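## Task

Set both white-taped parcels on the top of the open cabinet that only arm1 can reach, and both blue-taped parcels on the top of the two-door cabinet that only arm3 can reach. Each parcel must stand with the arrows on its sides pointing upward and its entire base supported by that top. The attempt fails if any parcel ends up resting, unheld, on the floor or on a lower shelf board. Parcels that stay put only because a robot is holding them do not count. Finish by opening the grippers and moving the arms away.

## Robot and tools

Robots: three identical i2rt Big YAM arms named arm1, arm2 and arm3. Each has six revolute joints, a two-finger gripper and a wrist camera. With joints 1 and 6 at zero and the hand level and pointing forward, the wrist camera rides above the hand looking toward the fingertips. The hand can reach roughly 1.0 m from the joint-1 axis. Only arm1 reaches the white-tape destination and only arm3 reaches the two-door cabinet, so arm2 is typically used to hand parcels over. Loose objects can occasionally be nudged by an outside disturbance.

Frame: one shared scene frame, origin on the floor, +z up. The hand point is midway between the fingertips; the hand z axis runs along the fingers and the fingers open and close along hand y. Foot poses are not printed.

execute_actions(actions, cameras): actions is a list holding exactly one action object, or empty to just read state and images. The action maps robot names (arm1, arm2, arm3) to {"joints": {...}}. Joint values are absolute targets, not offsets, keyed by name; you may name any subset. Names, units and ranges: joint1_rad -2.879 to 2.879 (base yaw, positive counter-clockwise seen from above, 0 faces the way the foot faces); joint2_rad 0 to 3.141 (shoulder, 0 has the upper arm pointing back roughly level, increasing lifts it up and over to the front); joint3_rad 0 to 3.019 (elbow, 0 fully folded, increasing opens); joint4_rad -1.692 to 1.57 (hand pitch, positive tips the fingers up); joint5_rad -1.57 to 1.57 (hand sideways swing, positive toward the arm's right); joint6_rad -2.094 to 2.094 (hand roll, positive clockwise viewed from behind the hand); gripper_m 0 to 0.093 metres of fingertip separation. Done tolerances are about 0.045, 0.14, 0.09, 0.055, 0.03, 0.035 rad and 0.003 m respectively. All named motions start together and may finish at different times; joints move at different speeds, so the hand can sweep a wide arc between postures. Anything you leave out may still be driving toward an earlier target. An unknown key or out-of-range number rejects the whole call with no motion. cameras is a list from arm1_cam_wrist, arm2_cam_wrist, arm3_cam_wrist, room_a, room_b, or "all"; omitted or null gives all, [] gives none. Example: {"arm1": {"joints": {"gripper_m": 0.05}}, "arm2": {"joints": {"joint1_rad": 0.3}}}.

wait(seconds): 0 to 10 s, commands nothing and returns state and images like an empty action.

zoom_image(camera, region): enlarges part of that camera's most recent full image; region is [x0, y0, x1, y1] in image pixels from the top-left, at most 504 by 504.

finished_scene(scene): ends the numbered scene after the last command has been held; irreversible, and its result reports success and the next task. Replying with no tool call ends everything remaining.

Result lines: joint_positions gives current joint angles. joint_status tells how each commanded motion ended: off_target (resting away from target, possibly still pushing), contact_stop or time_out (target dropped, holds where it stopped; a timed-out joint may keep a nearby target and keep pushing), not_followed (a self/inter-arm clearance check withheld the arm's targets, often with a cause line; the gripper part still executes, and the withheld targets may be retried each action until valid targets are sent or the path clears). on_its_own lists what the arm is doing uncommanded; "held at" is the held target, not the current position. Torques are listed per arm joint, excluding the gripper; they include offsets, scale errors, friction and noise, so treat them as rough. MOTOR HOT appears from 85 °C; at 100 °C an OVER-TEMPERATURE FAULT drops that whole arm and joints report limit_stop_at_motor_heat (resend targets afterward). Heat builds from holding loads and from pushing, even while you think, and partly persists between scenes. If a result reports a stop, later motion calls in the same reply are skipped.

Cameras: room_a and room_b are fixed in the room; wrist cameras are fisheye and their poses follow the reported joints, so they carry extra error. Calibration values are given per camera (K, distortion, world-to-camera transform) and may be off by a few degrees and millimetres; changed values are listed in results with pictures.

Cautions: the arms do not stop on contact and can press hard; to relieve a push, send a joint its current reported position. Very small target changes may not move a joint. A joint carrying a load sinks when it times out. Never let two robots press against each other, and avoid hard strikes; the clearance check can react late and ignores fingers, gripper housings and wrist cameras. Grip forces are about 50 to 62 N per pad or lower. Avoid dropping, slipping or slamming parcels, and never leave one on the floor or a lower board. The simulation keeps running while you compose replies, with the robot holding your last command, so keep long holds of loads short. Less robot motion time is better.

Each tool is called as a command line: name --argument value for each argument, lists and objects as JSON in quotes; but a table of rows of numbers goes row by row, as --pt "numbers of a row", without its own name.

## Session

execute_actions --actions '[]'

Scene clock: 0.00 s.
Joint torques (N m, as the arm reports them, + toward a larger angle): no reading
Motor temperatures (°C, as the motors report them): arm1=[24 28 28 26 24 24] | arm2=[26 27 28 23 22 26] | arm3=[25 25 26 27 23 24]
arm1.joint_positions: joint1_rad=+0.553 joint2_rad=+0.449 joint3_rad=+1.409 joint4_rad=-1.372 joint5_rad=+0.025 joint6_rad=-0.733 gripper_m=+0.094
arm1.joint_status: not commanded
arm1.hand: x=+0.8906 y=-0.6757 z=+1.4231 quat_wxyz=(-0.539, +0.661, -0.514, -0.093) (m; scene frame)
arm2.joint_positions: joint1_rad=-0.594 joint2_rad=+0.597 joint3_rad=+1.368 joint4_rad=-1.444 joint5_rad=-0.008 joint6_rad=+0.208 gripper_m=+0.094
arm2.joint_status: not commanded
arm2.hand: x=+0.3710 y=+0.2775 z=+1.4754 quat_wxyz=(-0.417, +0.055, -0.899, -0.124) (m; scene frame)
arm3.joint_positions: joint1_rad=+0.283 joint2_rad=+0.316 joint3_rad=+1.443 joint4_rad=-1.243 joint5_rad=+0.300 joint6_rad=-0.062 gripper_m=+0.094
arm3.joint_status: not commanded
arm3.hand: x=-1.0391 y=+0.5163 z=+1.4905 quat_wxyz=(-0.364, -0.585, -0.462, +0.558) (m; scene frame)
pictures: arm1_cam_wrist, arm2_cam_wrist, arm3_cam_wrist, room_a, room_b
camera_calibration (this result's frames):
arm1_cam_wrist: T_world_to_cam=[[0.784667, -0.101968, 0.611474, -1.63388], [0.115335, -0.945145, -0.305612, -0.301264], [0.609094, 0.310328, -0.729863, 0.830124], [0, 0, 0, 1]] pos_world=[0.811171, -0.708952, 1.51288]
arm2_cam_wrist: T_world_to_cam=[[0.202788, -0.9631, -0.17696, 0.453684], [-0.954019, -0.153579, -0.257414, 0.780352], [0.220738, 0.221023, -0.94996, 1.38099], [0, 0, 0, 1]] pos_world=[0.347633, 0.251559, 1.59304]
arm3_cam_wrist: T_world_to_cam=[[-0.942874, 0.318046, 0.0991689, -1.29373], [0.147887, 0.66631, -0.730863, 0.89813], [-0.298525, -0.674446, -0.675282, 1.16772], [0, 0, 0, 1]] pos_world=[-1.00405, 0.600597, 1.57325]
Images, in order (width x height): arm1_cam_wrist 616x616, arm2_cam_wrist 616x616, arm3_cam_wrist 616x616, room_a 672x504, room_b 672x504.

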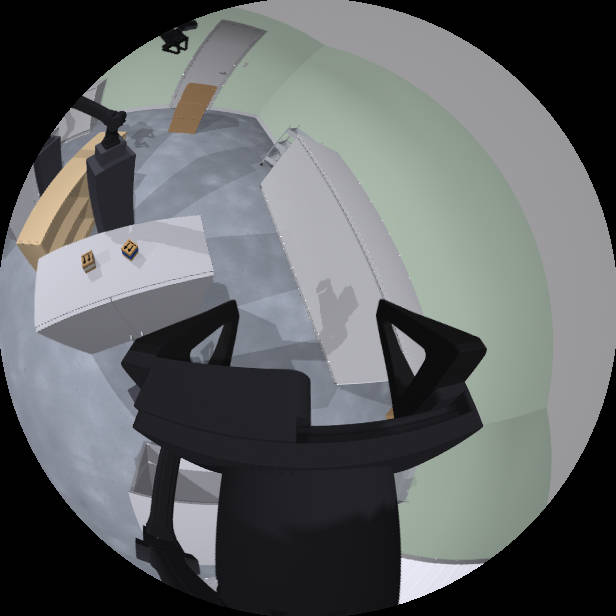

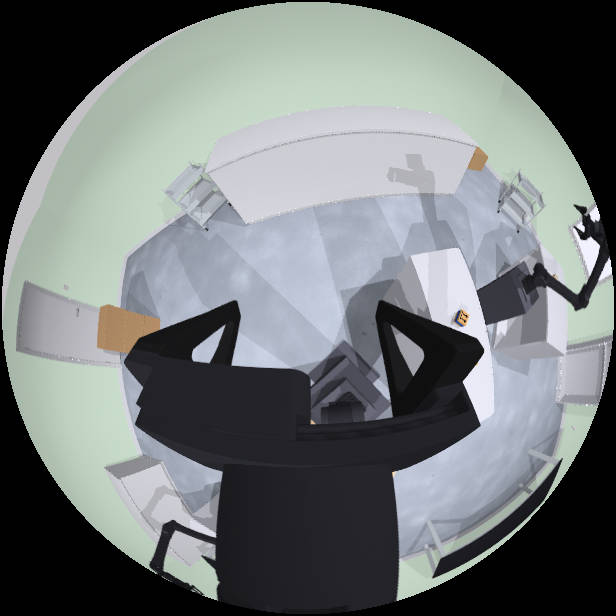

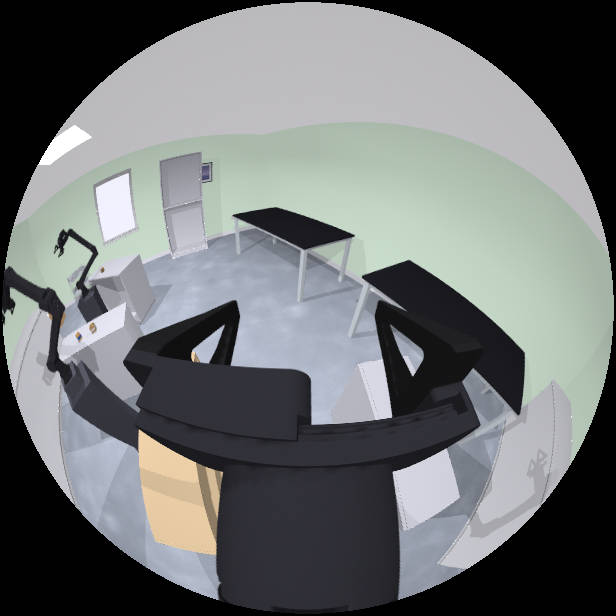

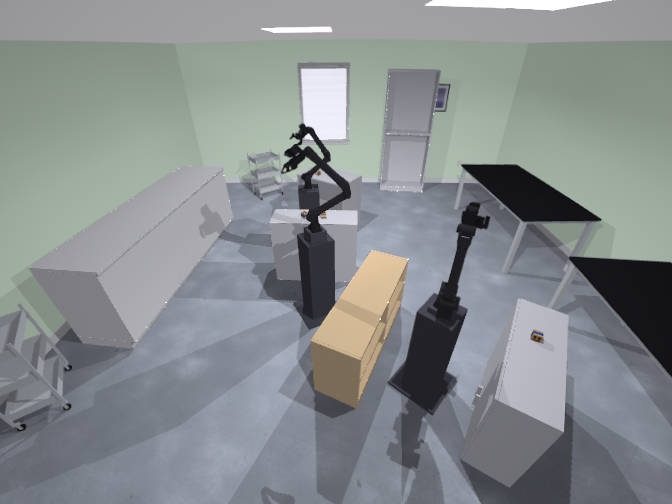

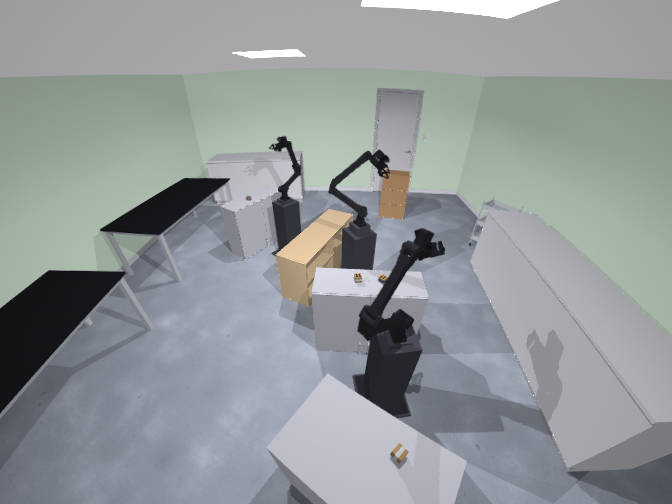

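zoom_image --camera "arm1_cam_wrist" --region '[60, 220, 160, 290]'

zoom_image --camera "room_b" --region '[375, 430, 425, 480]'

zoom_image --camera "room_a" --region '[512, 312, 562, 362]'

zoom_image --camera "room_b" --region '[340, 255, 410, 300]'

zoom_image --camera "room_a" --region '[290, 160, 350, 230]'

Region (60, 220, 160, 290) of arm1_cam_wrist's 616x616 image, scaled by 5.040, with more detail than that image has; it fills the top 353 rows of this view, and the rest is white.

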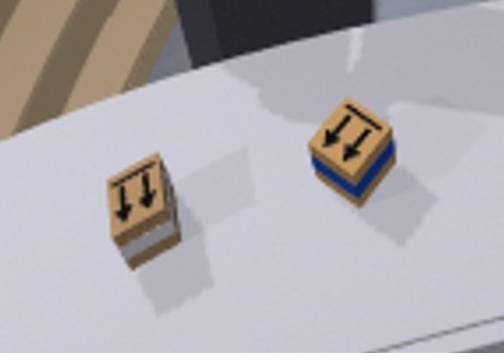

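Region (375, 430, 425, 480) of room_b's 672x504 image, scaled by 10.080, with more detail than that image has.

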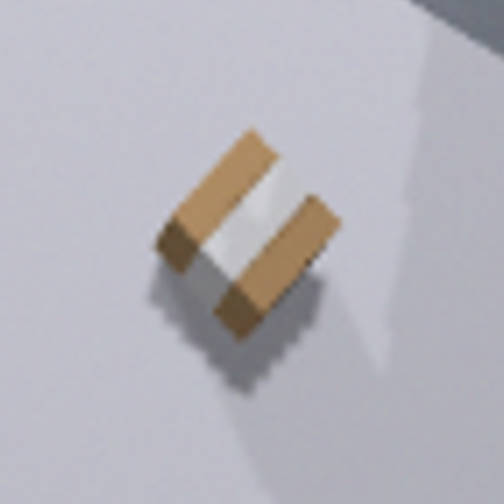

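Region (512, 312, 562, 362) of room_a's 672x504 image, scaled by 10.080, with more detail than that image has.

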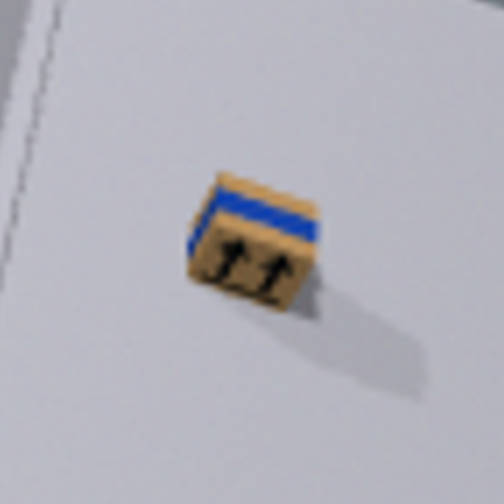

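Region (340, 255, 410, 300) of room_b's 672x504 image, scaled by 7.200, with more detail than that image has; it fills the top 324 rows of this view, and the rest is white.

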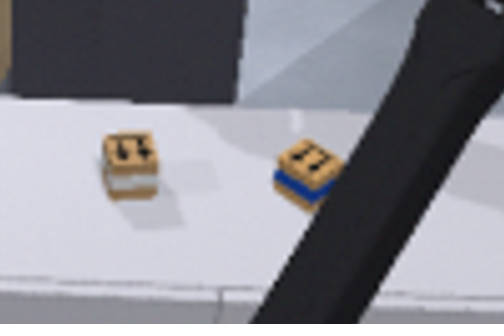

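Region (290, 160, 350, 230) of room_a's 672x504 image, scaled by 7.200, with more detail than that image has; it fills the left 432 columns of this view, and the rest is white.

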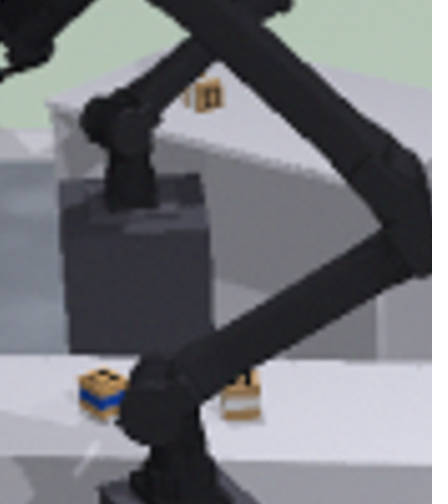

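execute_actions --actions '[{"arm1":{"joints":{"joint1_rad":-1.84,"joint2_rad":1.3,"joint3_rad":0.9,"joint4_rad":-0.4,"joint5_rad":0,"joint6_rad":0}},"arm2":{"joints":{"joint1_rad":-2.136,"joint2_rad":2.09,"joint3_rad":1.55,"joint4_rad":-0.98,"joint5_rad":0,"joint6_rad":0}},"arm3":{"joints":{"joint1_rad":0.7,"joint2_rad":1.2,"joint3_rad":1.0,"joint4_rad":-1.0,"joint5_rad":0,"joint6_rad":0}}}]' --cameras '["arm1_cam_wrist","arm2_cam_wrist","arm3_cam_wrist"]'

Scene clock: 14.67 s.
Joint torques (N m, as the arm reports them, + toward a larger angle): arm1=[-0.91 -8.89 11.05  2.02 -0.05 -0.08] | arm2=[ -1.33 -21.29   6.93   0.41  -0.19  -0.09] | arm3=[-0.54 -6.15  9.15  0.76 -0.12  0.19]
Motor temperatures (°C, as the motors report them): arm1=[24 28 30 26 24 24] | arm2=[26 27 30 23 22 26] | arm3=[25 26 27 27 23 24]
arm1.joint_positions: joint1_rad=-1.841 joint2_rad=+1.293 joint3_rad=+0.882 joint4_rad=-0.413 joint5_rad=+0.000 joint6_rad=-0.010 gripper_m=+0.094
arm1.joint_status: all done
arm1.hand: x=+0.9540 y=-1.2918 z=+1.0312 quat_wxyz=(-0.288, -0.555, -0.748, +0.221) (m; scene frame)
arm2.joint_positions: joint1_rad=-2.140 joint2_rad=+2.070 joint3_rad=+1.544 joint4_rad=-0.985 joint5_rad=+0.002 joint6_rad=+0.007 gripper_m=+0.094
arm2.joint_status: all done
arm2.hand: x=+0.3808 y=-0.3565 z=+0.9489 quat_wxyz=(-0.020, -0.573, -0.819, +0.014) (m; scene frame)
arm3.joint_positions: joint1_rad=+0.692 joint2_rad=+1.189 joint3_rad=+0.988 joint4_rad=-1.009 joint5_rad=+0.002 joint6_rad=-0.008 gripper_m=+0.094
arm3.joint_status: all done
arm3.hand: x=-0.8323 y=+0.2227 z=+1.0629 quat_wxyz=(-0.151, -0.547, -0.817, +0.100) (m; scene frame)
pictures: arm1_cam_wrist, arm2_cam_wrist, arm3_cam_wrist
camera_calibration (this result's frames):
arm1_cam_wrist: T_world_to_cam=[[-0.956489, -0.291758, 0.00237246, 0.537165], [-0.290218, 0.950539, -0.11068, 1.62415], [0.0300366, -0.106552, -0.993853, 0.982843], [0, 0, 0, 1]] pos_world=[0.955628, -1.28237, 1.15529]
arm2_cam_wrist: T_world_to_cam=[[-0.939076, -0.343708, -0.00071417, 0.236349], [-0.289081, 0.788697, 0.542576, -0.119532], [-0.185924, 0.509727, -0.840006, 1.1723], [0, 0, 0, 1]] pos_world=[0.405354, -0.422042, 1.04976]
arm3_cam_wrist: T_world_to_cam=[[-0.922808, -0.38505, 0.0127131, -0.697696], [-0.367932, 0.890609, 0.267285, -0.78947], [-0.11424, 0.241975, -0.963534, 0.998338], [0, 0, 0, 1]] pos_world=[-0.820261, 0.192889, 1.18182]
Images, in order (width x height): arm1_cam_wrist 616x616, arm2_cam_wrist 616x616, arm3_cam_wrist 616x616.

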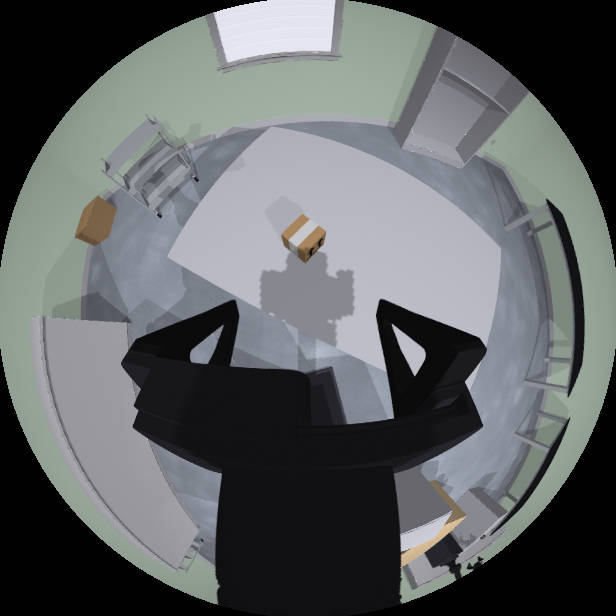

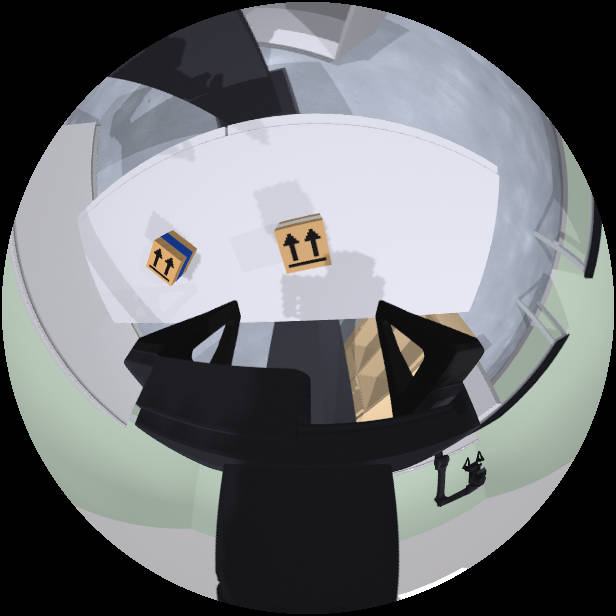

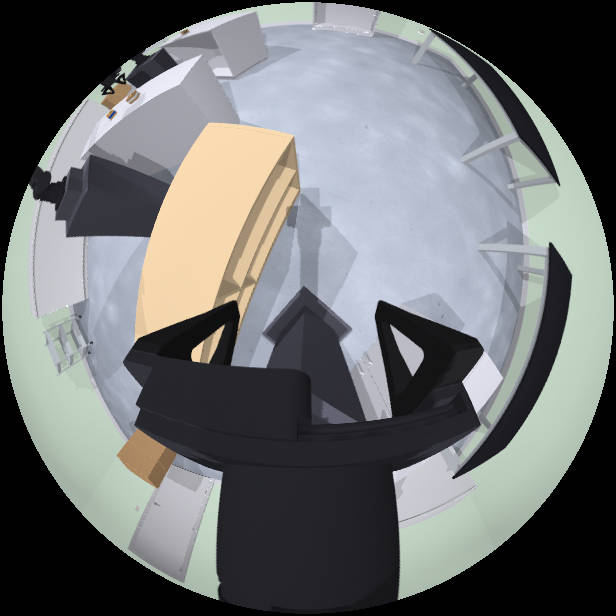

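zoom_image --camera "arm1_cam_wrist" --region '[270, 200, 340, 270]'

Region (270, 200, 340, 270) of arm1_cam_wrist's 616x616 image, scaled by 7.200, with more detail than that image has.

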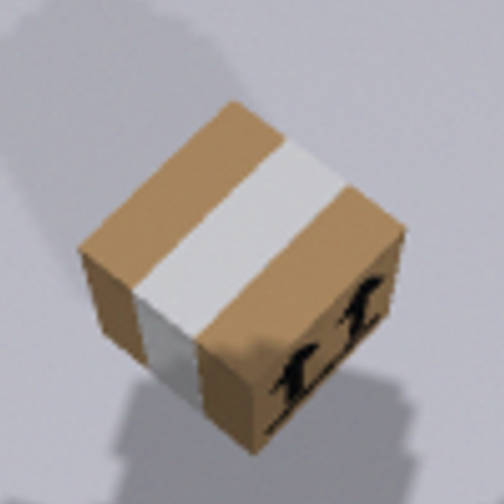

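execute_actions --actions '[{"arm2":{"joints":{"joint1_rad":-2.125,"joint2_rad":2.36,"joint3_rad":1.875,"joint4_rad":-1.25,"joint6_rad":-0.2}}}]' --cameras '["arm2_cam_wrist"]'

Scene clock: 20.87 s.
Joint torques (N m, as the arm reports them, + toward a larger angle): arm1=[-0.48 -8.62 11.14  2.01 -0.07 -0.06] | arm2=[  0.58 -24.18   9.34  -1.14  -0.2   -0.14] | arm3=[-0.48 -6.15  9.16  0.73 -0.11  0.2 ]
Motor temperatures (°C, as the motors report them): arm1=[24 28 31 26 24 24] | arm2=[26 28 30 23 22 26] | arm3=[25 26 28 27 23 24]
arm1.joint_positions: joint1_rad=-1.841 joint2_rad=+1.293 joint3_rad=+0.882 joint4_rad=-0.413 joint5_rad=+0.000 joint6_rad=-0.010 gripper_m=+0.094
arm1.joint_status: not commanded
arm1.hand: x=+0.9540 y=-1.2918 z=+1.0312 quat_wxyz=(-0.288, -0.555, -0.748, +0.221) (m; scene frame)
arm2.joint_positions: joint1_rad=-2.137 joint2_rad=+2.358 joint3_rad=+1.830 joint4_rad=-1.234 joint5_rad=+0.002 joint6_rad=-0.192 gripper_m=+0.094
arm2.joint_status: all done
arm2.hand: x=+0.3872 y=-0.3675 z=+0.8715 quat_wxyz=(+0.077, -0.485, -0.869, -0.065) (m; scene frame)
arm3.joint_positions: joint1_rad=+0.692 joint2_rad=+1.189 joint3_rad=+0.988 joint4_rad=-1.009 joint5_rad=+0.002 joint6_rad=-0.008 gripper_m=+0.094
arm3.joint_status: not commanded
arm3.hand: x=-0.8323 y=+0.2227 z=+1.0629 quat_wxyz=(-0.151, -0.547, -0.817, +0.100) (m; scene frame)
pictures: arm2_cam_wrist
camera_calibration (this result's frames):
arm2_cam_wrist: T_world_to_cam=[[-0.851821, -0.522373, -0.0390849, 0.172459], [-0.380614, 0.565938, 0.731333, -0.277907], [-0.359909, 0.637841, -0.6809, 1.0898], [0, 0, 0, 1]] pos_world=[0.433359, -0.447755, 0.952031]
Images, in order (width x height): arm2_cam_wrist 616x616.

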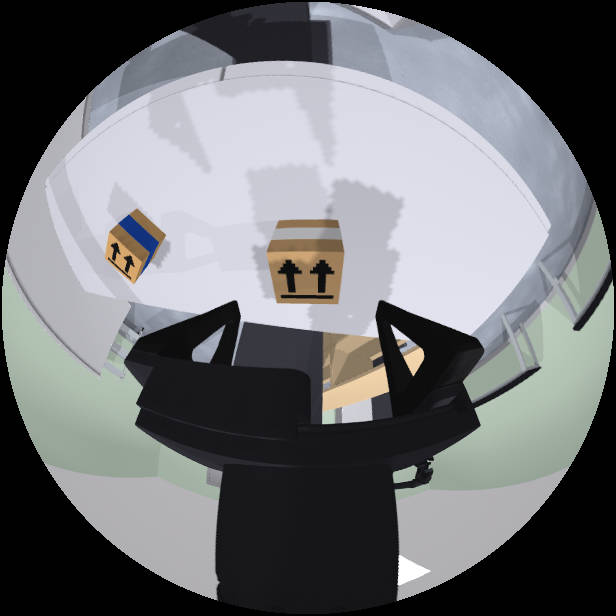

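execute_actions --actions '[{"arm2":{"joints":{"joint2_rad":2.485,"joint4_rad":-1.13}}}]' --cameras '["arm2_cam_wrist"]'

Scene clock: 24.47 s.
Joint torques (N m, as the arm reports them, + toward a larger angle): arm1=[-0.49 -8.69 11.05  1.99 -0.06 -0.08] | arm2=[ -0.03 -23.43   8.04   0.38  -0.19  -0.11] | arm3=[-0.5  -6.08  9.17  0.75 -0.11  0.19]
Motor temperatures (°C, as the motors report them): arm1=[24 28 31 26 24 24] | arm2=[26 28 31 23 22 26] | arm3=[25 26 29 27 23 24]
arm1.joint_positions: joint1_rad=-1.841 joint2_rad=+1.293 joint3_rad=+0.882 joint4_rad=-0.413 joint5_rad=+0.000 joint6_rad=-0.010 gripper_m=+0.094
arm1.joint_status: not commanded
arm1.hand: x=+0.9540 y=-1.2918 z=+1.0312 quat_wxyz=(-0.288, -0.555, -0.748, +0.221) (m; scene frame)
arm2.joint_positions: joint1_rad=-2.137 joint2_rad=+2.480 joint3_rad=+1.844 joint4_rad=-1.146 joint5_rad=+0.002 joint6_rad=-0.192 gripper_m=+0.094
arm2.joint_status: all done
arm2.hand: x=+0.3858 y=-0.3635 z=+0.7976 quat_wxyz=(+0.085, -0.484, -0.868, -0.072) (m; scene frame)
arm3.joint_positions: joint1_rad=+0.692 joint2_rad=+1.189 joint3_rad=+0.988 joint4_rad=-1.009 joint5_rad=+0.002 joint6_rad=-0.008 gripper_m=+0.094
arm3.joint_status: not commanded
arm3.hand: x=-0.8323 y=+0.2227 z=+1.0629 quat_wxyz=(-0.151, -0.547, -0.817, +0.100) (m; scene frame)
pictures: arm2_cam_wrist
camera_calibration (this result's frames):
arm2_cam_wrist: T_world_to_cam=[[-0.851894, -0.521943, -0.0430417, 0.173892], [-0.375546, 0.551528, 0.744837, -0.244612], [-0.365024, 0.650686, -0.665857, 1.03112], [0, 0, 0, 1]] pos_world=[0.432658, -0.445264, 0.876259]
Images, in order (width x height): arm2_cam_wrist 616x616.

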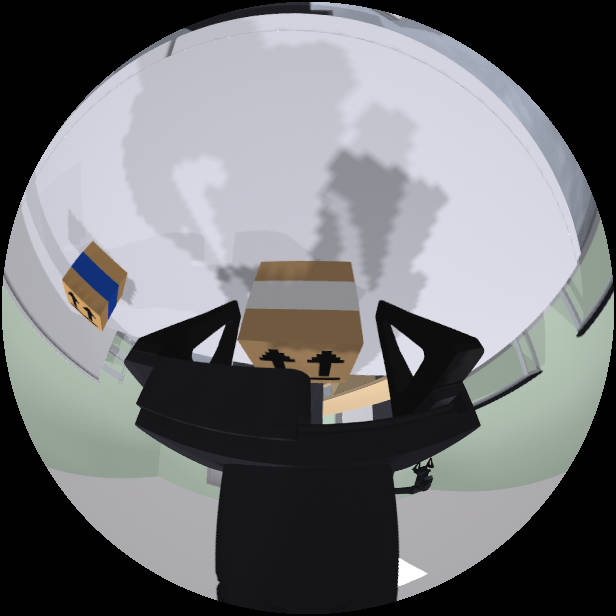

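execute_actions --actions '[{"arm2":{"joints":{"gripper_m":0.03}}}]' --cameras '[]'

execute_actions --actions '[{"arm2":{"joints":{"joint2_rad":2.15,"joint4_rad":-0.6}}}]' --cameras '[]'

execute_actions --actions '[{"arm2":{"joints":{"joint2_rad":2.3,"joint3_rad":1.0,"joint4_rad":1.17,"joint6_rad":0}}}]' --cameras '[]'

execute_actions --actions '[{"arm2":{"joints":{"joint2_rad":2.50,"joint3_rad":1.07,"joint4_rad":1.24}}}]' --cameras '["room_b"]'

zoom_image --camera "room_b" --region '[320, 230, 420, 310]'

Scene clock: 31.97 s.
Joint torques (N m, as the arm reports them, + toward a larger angle): arm1=[-0.52 -8.61 11.08  2.07 -0.04 -0.06] | arm2=[  0.58 -24.06   7.83   0.37  -0.18  -0.11] | arm3=[-0.52 -6.17  9.19  0.75 -0.13  0.2 ]
Motor temperatures (°C, as the motors report them): arm1=[24 28 32 26 24 24] | arm2=[26 29 31 23 22 26] | arm3=[25 26 29 27 23 24]
arm1.joint_positions: joint1_rad=-1.841 joint2_rad=+1.293 joint3_rad=+0.882 joint4_rad=-0.413 joint5_rad=+0.000 joint6_rad=-0.010 gripper_m=+0.094
arm1.joint_status: not commanded
arm1.hand: x=+0.9540 y=-1.2918 z=+1.0312 quat_wxyz=(-0.288, -0.555, -0.748, +0.221) (m; scene frame)
arm2.joint_positions: joint1_rad=-2.137 joint2_rad=+2.480 joint3_rad=+1.844 joint4_rad=-1.146 joint5_rad=+0.002 joint6_rad=-0.193 gripper_m=+0.053
arm2.joint_status: gripper_m off_target (ended at +0.053, target +0.030)
arm2.hand: x=+0.3859 y=-0.3635 z=+0.7976 quat_wxyz=(+0.085, -0.484, -0.868, -0.072) (m; scene frame)
arm3.joint_positions: joint1_rad=+0.692 joint2_rad=+1.189 joint3_rad=+0.988 joint4_rad=-1.009 joint5_rad=+0.002 joint6_rad=-0.008 gripper_m=+0.094
arm3.joint_status: not commanded
arm3.hand: x=-0.8323 y=+0.2227 z=+1.0629 quat_wxyz=(-0.151, -0.547, -0.817, +0.100) (m; scene frame)
pictures: none
No camera images: the call's "cameras" was empty. Leave "cameras" out to get every camera's image.

Scene clock: 33.37 s.
Joint torques (N m, as the arm reports them, + toward a larger angle): arm1=[-0.55 -8.93 10.94  2.01 -0.08 -0.1 ] | arm2=[  0.29 -23.36   9.41   2.3   -0.19  -0.08] | arm3=[-0.57 -6.2   9.19  0.76 -0.12  0.19]
Motor temperatures (°C, as the motors report them): arm1=[24 28 32 26 24 24] | arm2=[26 29 31 23 22 26] | arm3=[25 26 29 27 23 24]
arm1.joint_positions: joint1_rad=-1.841 joint2_rad=+1.293 joint3_rad=+0.882 joint4_rad=-0.413 joint5_rad=+0.000 joint6_rad=-0.010 gripper_m=+0.094
arm1.joint_status: not commanded
arm1.hand: x=+0.9540 y=-1.2918 z=+1.0312 quat_wxyz=(-0.288, -0.555, -0.748, +0.221) (m; scene frame)
arm2.joint_positions: joint1_rad=-2.137 joint2_rad=+2.128 joint3_rad=+1.859 joint4_rad=-0.618 joint5_rad=+0.002 joint6_rad=-0.193 gripper_m=+0.053
arm2.joint_status: all done
arm2.hand: x=+0.4517 y=-0.5402 z=+1.0768 quat_wxyz=(-0.252, -0.460, -0.824, +0.213) (m; scene frame)
arm3.joint_positions: joint1_rad=+0.692 joint2_rad=+1.189 joint3_rad=+0.988 joint4_rad=-1.009 joint5_rad=+0.002 joint6_rad=-0.008 gripper_m=+0.094
arm3.joint_status: not commanded
arm3.hand: x=-0.8323 y=+0.2227 z=+1.0629 quat_wxyz=(-0.151, -0.547, -0.817, +0.100) (m; scene frame)
pictures: none
No camera images: the call's "cameras" was empty. Leave "cameras" out to get every camera's image.

Scene clock: 35.27 s.
Joint torques (N m, as the arm reports them, + toward a larger angle): arm1=[-0.32 -8.52 10.92  1.98 -0.07 -0.08] | arm2=[  0.29 -17.92   3.51   3.69  -0.23   0.05] | arm3=[-0.53 -6.15  9.12  0.74 -0.11  0.19]
Motor temperatures (°C, as the motors report them): arm1=[24 28 32 26 24 24] | arm2=[26 29 31 23 22 26] | arm3=[25 25 30 27 23 24]
arm1.joint_positions: joint1_rad=-1.841 joint2_rad=+1.293 joint3_rad=+0.882 joint4_rad=-0.413 joint5_rad=+0.000 joint6_rad=-0.010 gripper_m=+0.094
arm1.joint_status: not commanded
arm1.hand: x=+0.9540 y=-1.2918 z=+1.0312 quat_wxyz=(-0.288, -0.555, -0.748, +0.221) (m; scene frame)
arm2.joint_positions: joint1_rad=-2.136 joint2_rad=+2.292 joint3_rad=+0.994 joint4_rad=+1.136 joint5_rad=+0.003 joint6_rad=-0.008 gripper_m=+0.053
arm2.joint_status: all done
arm2.hand: x=+0.4043 y=-0.4122 z=+0.9174 quat_wxyz=(-0.528, -0.434, -0.630, +0.368) (m; scene frame)
arm3.joint_positions: joint1_rad=+0.692 joint2_rad=+1.189 joint3_rad=+0.988 joint4_rad=-1.009 joint5_rad=+0.002 joint6_rad=-0.008 gripper_m=+0.094
arm3.joint_status: not commanded
arm3.hand: x=-0.8323 y=+0.2227 z=+1.0629 quat_wxyz=(-0.151, -0.547, -0.817, +0.100) (m; scene frame)
pictures: none
No camera images: the call's "cameras" was empty. Leave "cameras" out to get every camera's image.

Scene clock: 36.60 s.
Joint torques (N m, as the arm reports them, + toward a larger angle): arm1=[-0.13 -8.76 11.08  2.11 -0.05 -0.07] | arm2=[ -0.22 -19.82   2.37   3.29  -0.23   0.03] | arm3=[-0.47 -6.12  9.18  0.75 -0.11  0.2 ]
Motor temperatures (°C, as the motors report them): arm1=[24 28 32 26 24 24] | arm2=[26 29 31 23 22 26] | arm3=[25 25 30 27 23 24]
arm1.joint_positions: joint1_rad=-1.841 joint2_rad=+1.293 joint3_rad=+0.882 joint4_rad=-0.413 joint5_rad=+0.000 joint6_rad=-0.010 gripper_m=+0.094
arm1.joint_status: not commanded
arm1.hand: x=+0.9540 y=-1.2918 z=+1.0312 quat_wxyz=(-0.288, -0.555, -0.748, +0.221) (m; scene frame)
arm2.joint_positions: joint1_rad=-2.136 joint2_rad=+2.508 joint3_rad=+1.063 joint4_rad=+1.213 joint5_rad=+0.003 joint6_rad=-0.008 gripper_m=+0.053
arm2.joint_status: all done
arm2.hand: x=+0.3992 y=-0.3981 z=+0.8192 quat_wxyz=(-0.505, -0.447, -0.649, +0.352) (m; scene frame)
arm3.joint_positions: joint1_rad=+0.692 joint2_rad=+1.189 joint3_rad=+0.988 joint4_rad=-1.009 joint5_rad=+0.002 joint6_rad=-0.008 gripper_m=+0.094
arm3.joint_status: not commanded
arm3.hand: x=-0.8323 y=+0.2227 z=+1.0629 quat_wxyz=(-0.151, -0.547, -0.817, +0.100) (m; scene frame)
pictures: room_b
Images, in order (width x height): room_b 672x504.

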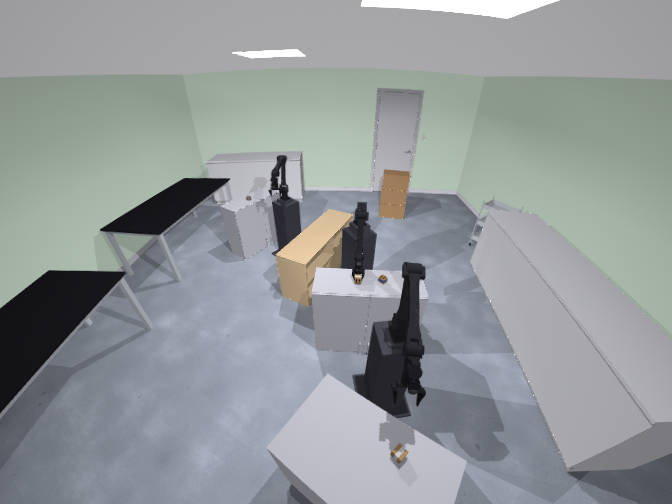

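Region (320, 230, 420, 310) of room_b's 672x504 image, scaled by 5.040, with more detail than that image has; it fills the top 403 rows of this view, and the rest is white.

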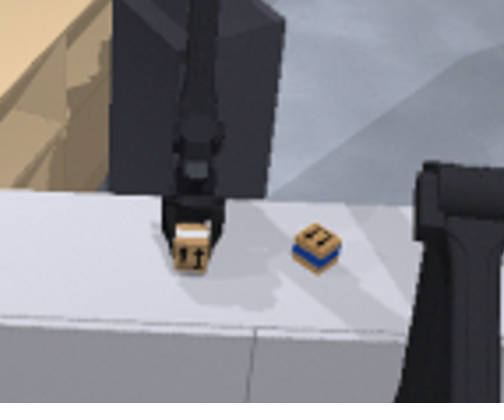

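execute_actions --actions '[{"arm2":{"joints":{"joint2_rad":2.565,"joint4_rad":1.27}}}]' --cameras '[]'

Scene clock: 40.43 s.
Joint torques (N m, as the arm reports them, + toward a larger angle): arm1=[-0.24 -8.92 11.07  1.98 -0.08 -0.07] | arm2=[ -0.12 -16.85   2.04   3.3   -0.23   0.04] | arm3=[-0.38 -6.09  9.19  0.75 -0.11  0.19]
Motor temperatures (°C, as the motors report them): arm1=[24 28 32 26 24 24] | arm2=[26 29 30 23 22 26] | arm3=[25 25 30 27 23 24]
arm1.joint_positions: joint1_rad=-1.841 joint2_rad=+1.293 joint3_rad=+0.882 joint4_rad=-0.413 joint5_rad=+0.000 joint6_rad=-0.010 gripper_m=+0.094
arm1.joint_status: not commanded
arm1.hand: x=+0.9540 y=-1.2918 z=+1.0312 quat_wxyz=(-0.288, -0.555, -0.748, +0.221) (m; scene frame)
arm2.joint_positions: joint1_rad=-2.136 joint2_rad=+2.541 joint3_rad=+1.063 joint4_rad=+1.245 joint5_rad=+0.003 joint6_rad=-0.008 gripper_m=+0.053
arm2.joint_status: all done
arm2.hand: x=+0.3966 y=-0.3912 z=+0.8063 quat_wxyz=(-0.505, -0.447, -0.649, +0.352) (m; scene frame)
arm3.joint_positions: joint1_rad=+0.692 joint2_rad=+1.189 joint3_rad=+0.988 joint4_rad=-1.009 joint5_rad=+0.002 joint6_rad=-0.008 gripper_m=+0.094
arm3.joint_status: not commanded
arm3.hand: x=-0.8323 y=+0.2227 z=+1.0629 quat_wxyz=(-0.151, -0.547, -0.817, +0.100) (m; scene frame)
pictures: none
No camera images: the call's "cameras" was empty. Leave "cameras" out to get every camera's image.

execute_actions --actions '[{"arm2":{"joints":{"joint2_rad":2.545,"gripper_m":0.093}}}]' --cameras '[]'

execute_actions --actions '[{"arm2":{"joints":{"joint2_rad":2.42,"joint3_rad":0.88,"joint4_rad":1.5}}}]' --cameras '[]'

execute_actions --actions '[{"arm2":{"joints":{"joint1_rad":-1.824,"joint2_rad":1.9,"joint3_rad":1.5,"joint4_rad":0,"joint6_rad":0.6}}}]' --cameras '[]'

execute_actions --actions '[{"arm2":{"joints":{"joint2_rad":2.24,"joint3_rad":1.79,"joint4_rad":-1.07}}}]' --cameras '["arm2_cam_wrist"]'

Scene clock: 49.17 s.
Joint torques (N m, as the arm reports them, + toward a larger angle): arm1=[-0.29 -8.73 11.15  1.98 -0.09 -0.07] | arm2=[ -0.11 -18.42   2.33   3.32  -0.23   0.04] | arm3=[-0.36 -6.16  9.18  0.74 -0.11  0.19]
Motor temperatures (°C, as the motors report them): arm1=[24 28 32 26 24 24] | arm2=[26 29 29 23 22 26] | arm3=[25 25 30 27 23 24]
arm1.joint_positions: joint1_rad=-1.841 joint2_rad=+1.293 joint3_rad=+0.882 joint4_rad=-0.413 joint5_rad=+0.000 joint6_rad=-0.010 gripper_m=+0.094
arm1.joint_status: not commanded
arm1.hand: x=+0.9540 y=-1.2918 z=+1.0312 quat_wxyz=(-0.288, -0.555, -0.748, +0.221) (m; scene frame)
arm2.joint_positions: joint1_rad=-2.136 joint2_rad=+2.541 joint3_rad=+1.063 joint4_rad=+1.245 joint5_rad=+0.003 joint6_rad=-0.007 gripper_m=+0.093
arm2.joint_status: all done
arm2.hand: x=+0.3966 y=-0.3912 z=+0.8063 quat_wxyz=(-0.505, -0.447, -0.649, +0.352) (m; scene frame)
arm3.joint_positions: joint1_rad=+0.692 joint2_rad=+1.189 joint3_rad=+0.988 joint4_rad=-1.009 joint5_rad=+0.002 joint6_rad=-0.008 gripper_m=+0.094
arm3.joint_status: not commanded
arm3.hand: x=-0.8323 y=+0.2227 z=+1.0629 quat_wxyz=(-0.151, -0.547, -0.817, +0.100) (m; scene frame)
pictures: none
No camera images: the call's "cameras" was empty. Leave "cameras" out to get every camera's image.

Scene clock: 50.07 s.
Joint torques (N m, as the arm reports them, + toward a larger angle): arm1=[-0.72 -8.43 11.11  1.97 -0.09 -0.09] | arm2=[  0.09 -18.62   1.04   3.47  -0.22   0.03] | arm3=[-0.51 -6.17  9.17  0.73 -0.11  0.2 ]
Motor temperatures (°C, as the motors report them): arm1=[24 28 32 26 24 24] | arm2=[26 29 29 23 22 26] | arm3=[25 25 30 27 23 24]
arm1.joint_positions: joint1_rad=-1.841 joint2_rad=+1.293 joint3_rad=+0.882 joint4_rad=-0.413 joint5_rad=+0.000 joint6_rad=-0.010 gripper_m=+0.094
arm1.joint_status: not commanded
arm1.hand: x=+0.9540 y=-1.2918 z=+1.0312 quat_wxyz=(-0.288, -0.555, -0.748, +0.221) (m; scene frame)
arm2.joint_positions: joint1_rad=-2.136 joint2_rad=+2.438 joint3_rad=+0.887 joint4_rad=+1.471 joint5_rad=+0.003 joint6_rad=-0.007 gripper_m=+0.093
arm2.joint_status: all done
arm2.hand: x=+0.3827 y=-0.3547 z=+0.8779 quat_wxyz=(-0.553, -0.419, -0.608, +0.386) (m; scene frame)
arm3.joint_positions: joint1_rad=+0.692 joint2_rad=+1.189 joint3_rad=+0.988 joint4_rad=-1.009 joint5_rad=+0.002 joint6_rad=-0.008 gripper_m=+0.094
arm3.joint_status: not commanded
arm3.hand: x=-0.8323 y=+0.2227 z=+1.0629 quat_wxyz=(-0.151, -0.547, -0.817, +0.100) (m; scene frame)
pictures: none
No camera images: the call's "cameras" was empty. Leave "cameras" out to get every camera's image.

Scene clock: 51.87 s.
Joint torques (N m, as the arm reports them, + toward a larger angle): arm1=[-0.49 -8.84 11.06  2.01 -0.07 -0.09] | arm2=[ -0.75 -19.35   8.67   1.12  -0.04  -0.02] | arm3=[-0.48 -6.17  9.16  0.71 -0.12  0.19]
Motor temperatures (°C, as the motors report them): arm1=[24 28 32 26 24 24] | arm2=[26 29 30 23 22 26] | arm3=[25 25 30 27 23 24]
arm1.joint_positions: joint1_rad=-1.841 joint2_rad=+1.293 joint3_rad=+0.882 joint4_rad=-0.413 joint5_rad=+0.000 joint6_rad=-0.010 gripper_m=+0.094
arm1.joint_status: not commanded
arm1.hand: x=+0.9540 y=-1.2918 z=+1.0312 quat_wxyz=(-0.288, -0.555, -0.748, +0.221) (m; scene frame)
arm2.joint_positions: joint1_rad=-1.822 joint2_rad=+1.890 joint3_rad=+1.497 joint4_rad=+0.019 joint5_rad=-0.001 joint6_rad=+0.592 gripper_m=+0.093
arm2.joint_status: all done
arm2.hand: x=+0.6611 y=-0.4042 z=+1.1873 quat_wxyz=(-0.553, -0.562, -0.609, +0.082) (m; scene frame)
arm3.joint_positions: joint1_rad=+0.692 joint2_rad=+1.189 joint3_rad=+0.988 joint4_rad=-1.009 joint5_rad=+0.002 joint6_rad=-0.008 gripper_m=+0.094
arm3.joint_status: not commanded
arm3.hand: x=-0.8323 y=+0.2227 z=+1.0629 quat_wxyz=(-0.151, -0.547, -0.817, +0.100) (m; scene frame)
pictures: none
No camera images: the call's "cameras" was empty. Leave "cameras" out to get every camera's image.

Scene clock: 53.47 s.
Joint torques (N m, as the arm reports them, + toward a larger angle): arm1=[-0.61 -8.67 11.07  2.04 -0.06 -0.06] | arm2=[ -0.85 -24.32  10.08  -0.75   0.01   0.04] | arm3=[-0.48 -6.08  9.18  0.73 -0.12  0.2 ]
Motor temperatures (°C, as the motors report them): arm1=[24 28 33 26 24 24] | arm2=[26 29 30 23 22 26] | arm3=[25 25 30 27 23 24]
arm1.joint_positions: joint1_rad=-1.841 joint2_rad=+1.293 joint3_rad=+0.882 joint4_rad=-0.413 joint5_rad=+0.000 joint6_rad=-0.010 gripper_m=+0.094
arm1.joint_status: not commanded
arm1.hand: x=+0.9540 y=-1.2918 z=+1.0312 quat_wxyz=(-0.288, -0.555, -0.748, +0.221) (m; scene frame)
arm2.joint_positions: joint1_rad=-1.822 joint2_rad=+2.252 joint3_rad=+1.739 joint4_rad=-1.053 joint5_rad=-0.001 joint6_rad=+0.593 gripper_m=+0.093
arm2.joint_status: all done
arm2.hand: x=+0.5732 y=-0.2917 z=+0.9047 quat_wxyz=(+0.002, -0.677, -0.736, -0.004) (m; scene frame)
arm3.joint_positions: joint1_rad=+0.692 joint2_rad=+1.189 joint3_rad=+0.988 joint4_rad=-1.009 joint5_rad=+0.002 joint6_rad=-0.008 gripper_m=+0.094
arm3.joint_status: not commanded
arm3.hand: x=-0.8323 y=+0.2227 z=+1.0629 quat_wxyz=(-0.151, -0.547, -0.817, +0.100) (m; scene frame)
pictures: arm2_cam_wrist
camera_calibration (this result's frames):
arm2_cam_wrist: T_world_to_cam=[[-0.996508, -0.08343, -0.00329473, 0.55046], [-0.0693314, 0.804834, 0.589437, -0.254666], [-0.046525, 0.587607, -0.807808, 1.05157], [0, 0, 0, 1]] pos_world=[0.579806, -0.367024, 1.00139]
Images, in order (width x height): arm2_cam_wrist 616x616.

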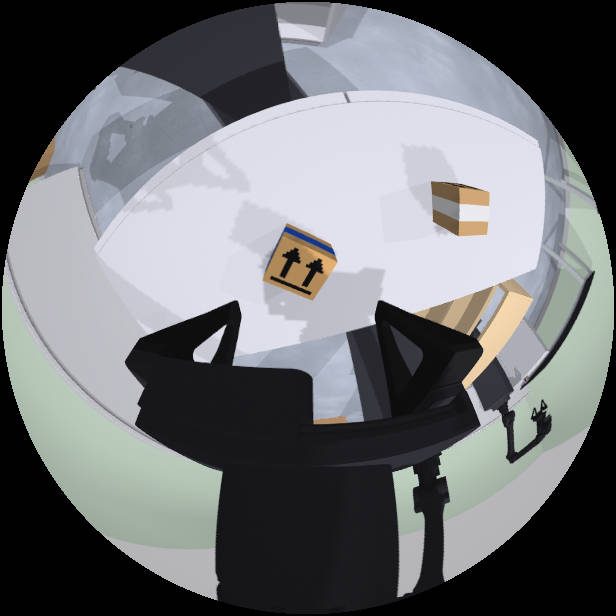

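execute_actions --actions '[{"arm2":{"joints":{"joint1_rad":-1.80,"joint2_rad":2.33,"joint4_rad":-0.985,"joint6_rad":0.97}}}]' --cameras '["arm2_cam_wrist"]'

Scene clock: 57.93 s.
Joint torques (N m, as the arm reports them, + toward a larger angle): arm1=[-0.58 -8.67 11.09  2.01 -0.05 -0.05] | arm2=[ -0.07 -21.92   8.97   0.96   0.01   0.03] | arm3=[-0.49 -6.18  9.18  0.74 -0.11  0.2 ]
Motor temperatures (°C, as the motors report them): arm1=[24 28 33 26 24 24] | arm2=[26 29 31 23 22 26] | arm3=[25 25 30 27 23 24]
arm1.joint_positions: joint1_rad=-1.841 joint2_rad=+1.293 joint3_rad=+0.882 joint4_rad=-0.413 joint5_rad=+0.000 joint6_rad=-0.010 gripper_m=+0.094
arm1.joint_status: not commanded
arm1.hand: x=+0.9540 y=-1.2918 z=+1.0312 quat_wxyz=(-0.288, -0.555, -0.748, +0.221) (m; scene frame)
arm2.joint_positions: joint1_rad=-1.808 joint2_rad=+2.309 joint3_rad=+1.748 joint4_rad=-1.003 joint5_rad=-0.001 joint6_rad=+0.962 gripper_m=+0.093
arm2.joint_status: all done
arm2.hand: x=+0.5828 y=-0.2891 z=+0.8715 quat_wxyz=(+0.002, -0.797, -0.604, -0.004) (m; scene frame)
arm3.joint_positions: joint1_rad=+0.692 joint2_rad=+1.189 joint3_rad=+0.988 joint4_rad=-1.009 joint5_rad=+0.002 joint6_rad=-0.008 gripper_m=+0.094
arm3.joint_status: not commanded
arm3.hand: x=-0.8323 y=+0.2227 z=+1.0629 quat_wxyz=(-0.151, -0.547, -0.817, +0.100) (m; scene frame)
pictures: arm2_cam_wrist
camera_calibration (this result's frames):
arm2_cam_wrist: T_world_to_cam=[[-0.963236, 0.268657, -0.000614581, 0.640228], [0.216589, 0.777902, 0.58988, -0.411341], [0.158953, 0.56806, -0.807491, 0.897977], [0, 0, 0, 1]] pos_world=[0.563046, -0.362123, 0.968143]
Images, in order (width x height): arm2_cam_wrist 616x616.

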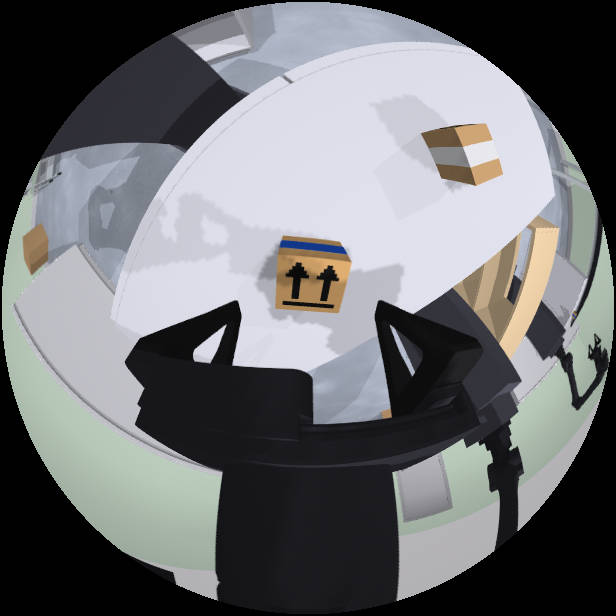

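execute_actions --actions '[{"arm2":{"joints":{"joint2_rad":2.43,"joint4_rad":-0.9,"joint6_rad":1.06}}}]' --cameras '["arm2_cam_wrist"]'

Scene clock: 61.17 s.
Joint torques (N m, as the arm reports them, + toward a larger angle): arm1=[-0.56 -8.86 11.02  2.03 -0.07 -0.1 ] | arm2=[ -0.03 -22.99   8.04   0.88   0.04   0.03] | arm3=[-0.46 -5.95  9.17  0.75 -0.11  0.2 ]
Motor temperatures (°C, as the motors report them): arm1=[24 28 33 26 24 24] | arm2=[26 29 31 23 22 26] | arm3=[25 25 30 27 23 24]
arm1.joint_positions: joint1_rad=-1.841 joint2_rad=+1.293 joint3_rad=+0.882 joint4_rad=-0.413 joint5_rad=+0.000 joint6_rad=-0.010 gripper_m=+0.094
arm1.joint_status: not commanded
arm1.hand: x=+0.9540 y=-1.2918 z=+1.0312 quat_wxyz=(-0.288, -0.555, -0.748, +0.221) (m; scene frame)
arm2.joint_positions: joint1_rad=-1.808 joint2_rad=+2.423 joint3_rad=+1.756 joint4_rad=-0.916 joint5_rad=-0.001 joint6_rad=+1.052 gripper_m=+0.093
arm2.joint_status: all done
arm2.hand: x=+0.5810 y=-0.2862 z=+0.8027 quat_wxyz=(+0.011, -0.823, -0.568, -0.003) (m; scene frame)
arm3.joint_positions: joint1_rad=+0.692 joint2_rad=+1.189 joint3_rad=+0.988 joint4_rad=-1.009 joint5_rad=+0.002 joint6_rad=-0.008 gripper_m=+0.094
arm3.joint_status: not commanded
arm3.hand: x=-0.8323 y=+0.2227 z=+1.0629 quat_wxyz=(-0.151, -0.547, -0.817, +0.100) (m; scene frame)
pictures: arm2_cam_wrist
camera_calibration (this result's frames):
arm2_cam_wrist: T_world_to_cam=[[-0.935133, 0.353963, 0.0153881, 0.632815], [0.292607, 0.747091, 0.596855, -0.431211], [0.199768, 0.562641, -0.802202, 0.811526], [0, 0, 0, 1]] pos_world=[0.555825, -0.358437, 0.89864]
Images, in order (width x height): arm2_cam_wrist 616x616.

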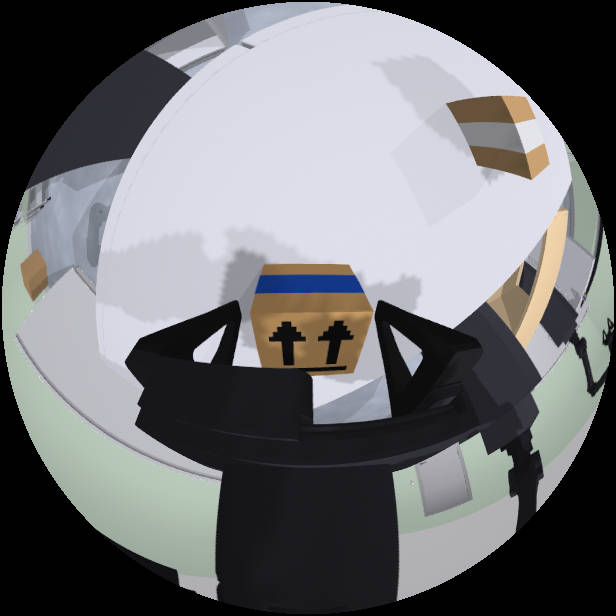

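execute_actions --actions '[{"arm2":{"joints":{"gripper_m":0.03}}}]' --cameras '[]'

execute_actions --actions '[{"arm2":{"joints":{"joint2_rad":2.0,"joint4_rad":-1.2}},"arm1":{"joints":{"joint1_rad":0.3,"joint2_rad":1.0,"joint4_rad":-1.2}}}]' --cameras '[]'

execute_actions --actions '[{"arm2":{"joints":{"joint1_rad":2.15,"joint3_rad":1.68,"joint4_rad":-1.2,"joint6_rad":0}},"arm3":{"joints":{"joint1_rad":0.2}}}]' --cameras '["arm2_cam_wrist","room_a"]'

Scene clock: 71.03 s.
Joint torques (N m, as the arm reports them, + toward a larger angle): arm1=[-0.58 -8.72 11.04  2.02 -0.05 -0.08] | arm2=[  0.19 -23.23   8.17   0.79   0.03   0.03] | arm3=[-0.48 -6.11  9.19  0.74 -0.12  0.19]
Motor temperatures (°C, as the motors report them): arm1=[24 28 33 26 24 24] | arm2=[26 30 31 23 22 26] | arm3=[25 25 31 27 23 24]
arm1.joint_positions: joint1_rad=-1.841 joint2_rad=+1.293 joint3_rad=+0.882 joint4_rad=-0.413 joint5_rad=+0.000 joint6_rad=-0.010 gripper_m=+0.094
arm1.joint_status: not commanded
arm1.hand: x=+0.9540 y=-1.2918 z=+1.0312 quat_wxyz=(-0.288, -0.555, -0.748, +0.221) (m; scene frame)
arm2.joint_positions: joint1_rad=-1.808 joint2_rad=+2.423 joint3_rad=+1.756 joint4_rad=-0.916 joint5_rad=-0.001 joint6_rad=+1.053 gripper_m=+0.055
arm2.joint_status: gripper_m off_target (ended at +0.055, target +0.030)
arm2.hand: x=+0.5809 y=-0.2862 z=+0.8027 quat_wxyz=(+0.011, -0.823, -0.567, -0.003) (m; scene frame)
arm3.joint_positions: joint1_rad=+0.692 joint2_rad=+1.189 joint3_rad=+0.988 joint4_rad=-1.009 joint5_rad=+0.002 joint6_rad=-0.008 gripper_m=+0.094
arm3.joint_status: not commanded
arm3.hand: x=-0.8323 y=+0.2227 z=+1.0629 quat_wxyz=(-0.151, -0.547, -0.817, +0.100) (m; scene frame)
pictures: none
No camera images: the call's "cameras" was empty. Leave "cameras" out to get every camera's image.

Scene clock: 73.10 s.
Joint torques (N m, as the arm reports them, + toward a larger angle): arm1=[ 0.05 -4.01 11.18  0.57 -0.05 -0.09] | arm2=[ -0.04 -19.92   8.4   -0.33   0.     0.01] | arm3=[-0.51 -6.18  9.14  0.73 -0.11  0.19]
Motor temperatures (°C, as the motors report them): arm1=[24 28 33 26 24 24] | arm2=[26 30 31 23 22 26] | arm3=[25 25 31 27 23 24]
arm1.joint_positions: joint1_rad=+0.296 joint2_rad=+0.992 joint3_rad=+0.882 joint4_rad=-1.192 joint5_rad=+0.000 joint6_rad=-0.009 gripper_m=+0.095
arm1.joint_status: all done
arm1.hand: x=+1.0246 y=-0.5741 z=+1.0576 quat_wxyz=(-0.120, +0.412, -0.902, -0.056) (m; scene frame)
arm2.joint_positions: joint1_rad=-1.808 joint2_rad=+1.983 joint3_rad=+1.777 joint4_rad=-1.183 joint5_rad=-0.001 joint6_rad=+1.053 gripper_m=+0.055
arm2.joint_status: all done
arm2.hand: x=+0.5847 y=-0.2935 z=+1.0866 quat_wxyz=(-0.085, -0.820, -0.565, -0.011) (m; scene frame)
arm3.joint_positions: joint1_rad=+0.692 joint2_rad=+1.189 joint3_rad=+0.988 joint4_rad=-1.009 joint5_rad=+0.002 joint6_rad=-0.008 gripper_m=+0.094
arm3.joint_status: not commanded
arm3.hand: x=-0.8323 y=+0.2227 z=+1.0629 quat_wxyz=(-0.151, -0.547, -0.817, +0.100) (m; scene frame)
pictures: none
No camera images: the call's "cameras" was empty. Leave "cameras" out to get every camera's image.

Scene clock: 76.30 s.
Joint torques (N m, as the arm reports them, + toward a larger angle): arm1=[-0.15 -4.73 11.2   0.55 -0.06 -0.08] | arm2=[ -1.66 -20.27   7.48  -0.31  -0.06  -0.09] | arm3=[-1.25 -6.18  9.15  0.76 -0.05  0.19]
Motor temperatures (°C, as the motors report them): arm1=[24 28 33 26 24 24] | arm2=[26 30 31 23 22 26] | arm3=[25 25 31 27 23 24]
arm1.joint_positions: joint1_rad=+0.296 joint2_rad=+0.992 joint3_rad=+0.882 joint4_rad=-1.192 joint5_rad=+0.000 joint6_rad=-0.009 gripper_m=+0.095
arm1.joint_status: not commanded
arm1.hand: x=+1.0246 y=-0.5741 z=+1.0576 quat_wxyz=(-0.120, +0.412, -0.902, -0.056) (m; scene frame)
arm2.joint_positions: joint1_rad=+2.158 joint2_rad=+1.990 joint3_rad=+1.679 joint4_rad=-1.185 joint5_rad=-0.001 joint6_rad=+0.005 gripper_m=+0.056
arm2.joint_status: all done
arm2.hand: x=-0.4498 y=+0.2475 z=+1.0507 quat_wxyz=(-0.006, +0.999, -0.031, -0.038) (m; scene frame)
arm3.joint_positions: joint1_rad=+0.205 joint2_rad=+1.189 joint3_rad=+0.988 joint4_rad=-1.009 joint5_rad=+0.000 joint6_rad=-0.006 gripper_m=+0.094
arm3.joint_status: all done
arm3.hand: x=-1.0252 y=+0.1957 z=+1.0617 quat_wxyz=(-0.122, -0.729, -0.661, +0.132) (m; scene frame)
pictures: arm2_cam_wrist, room_a
camera_calibration (this result's frames):
arm2_cam_wrist: T_world_to_cam=[[0.0609018, 0.998097, 0.00963256, -0.229172], [0.853116, -0.0570602, 0.518592, -0.142938], [0.518155, -0.0233655, -0.854967, 1.25986], [0, 0, 0, 1]] pos_world=[-0.516904, 0.250017, 1.15348]
Images, in order (width x height): arm2_cam_wrist 616x616, room_a 672x504.

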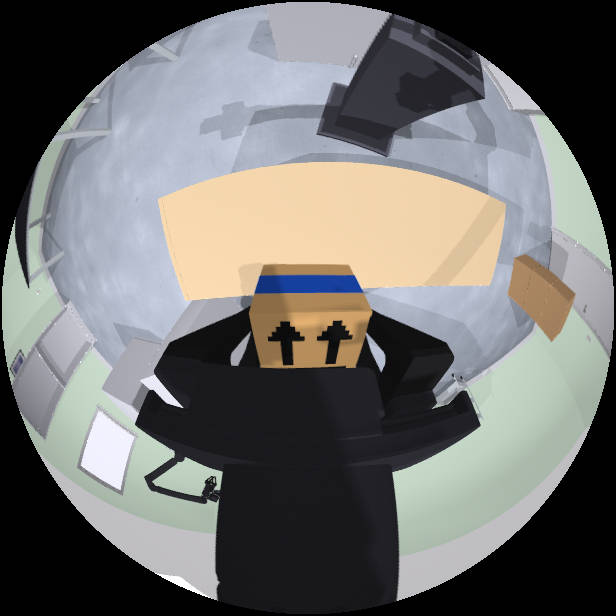

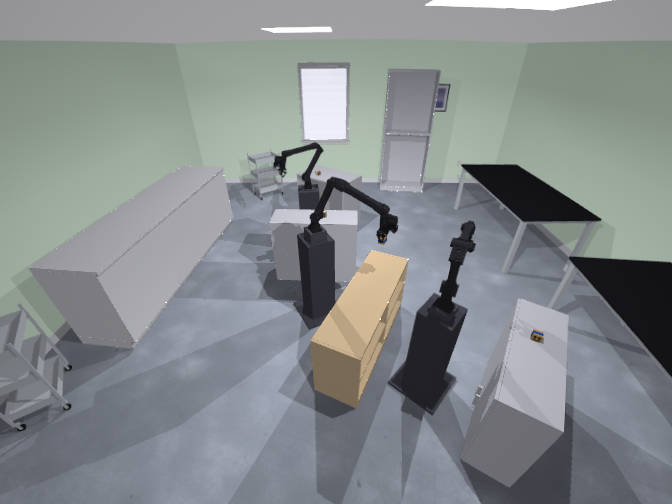

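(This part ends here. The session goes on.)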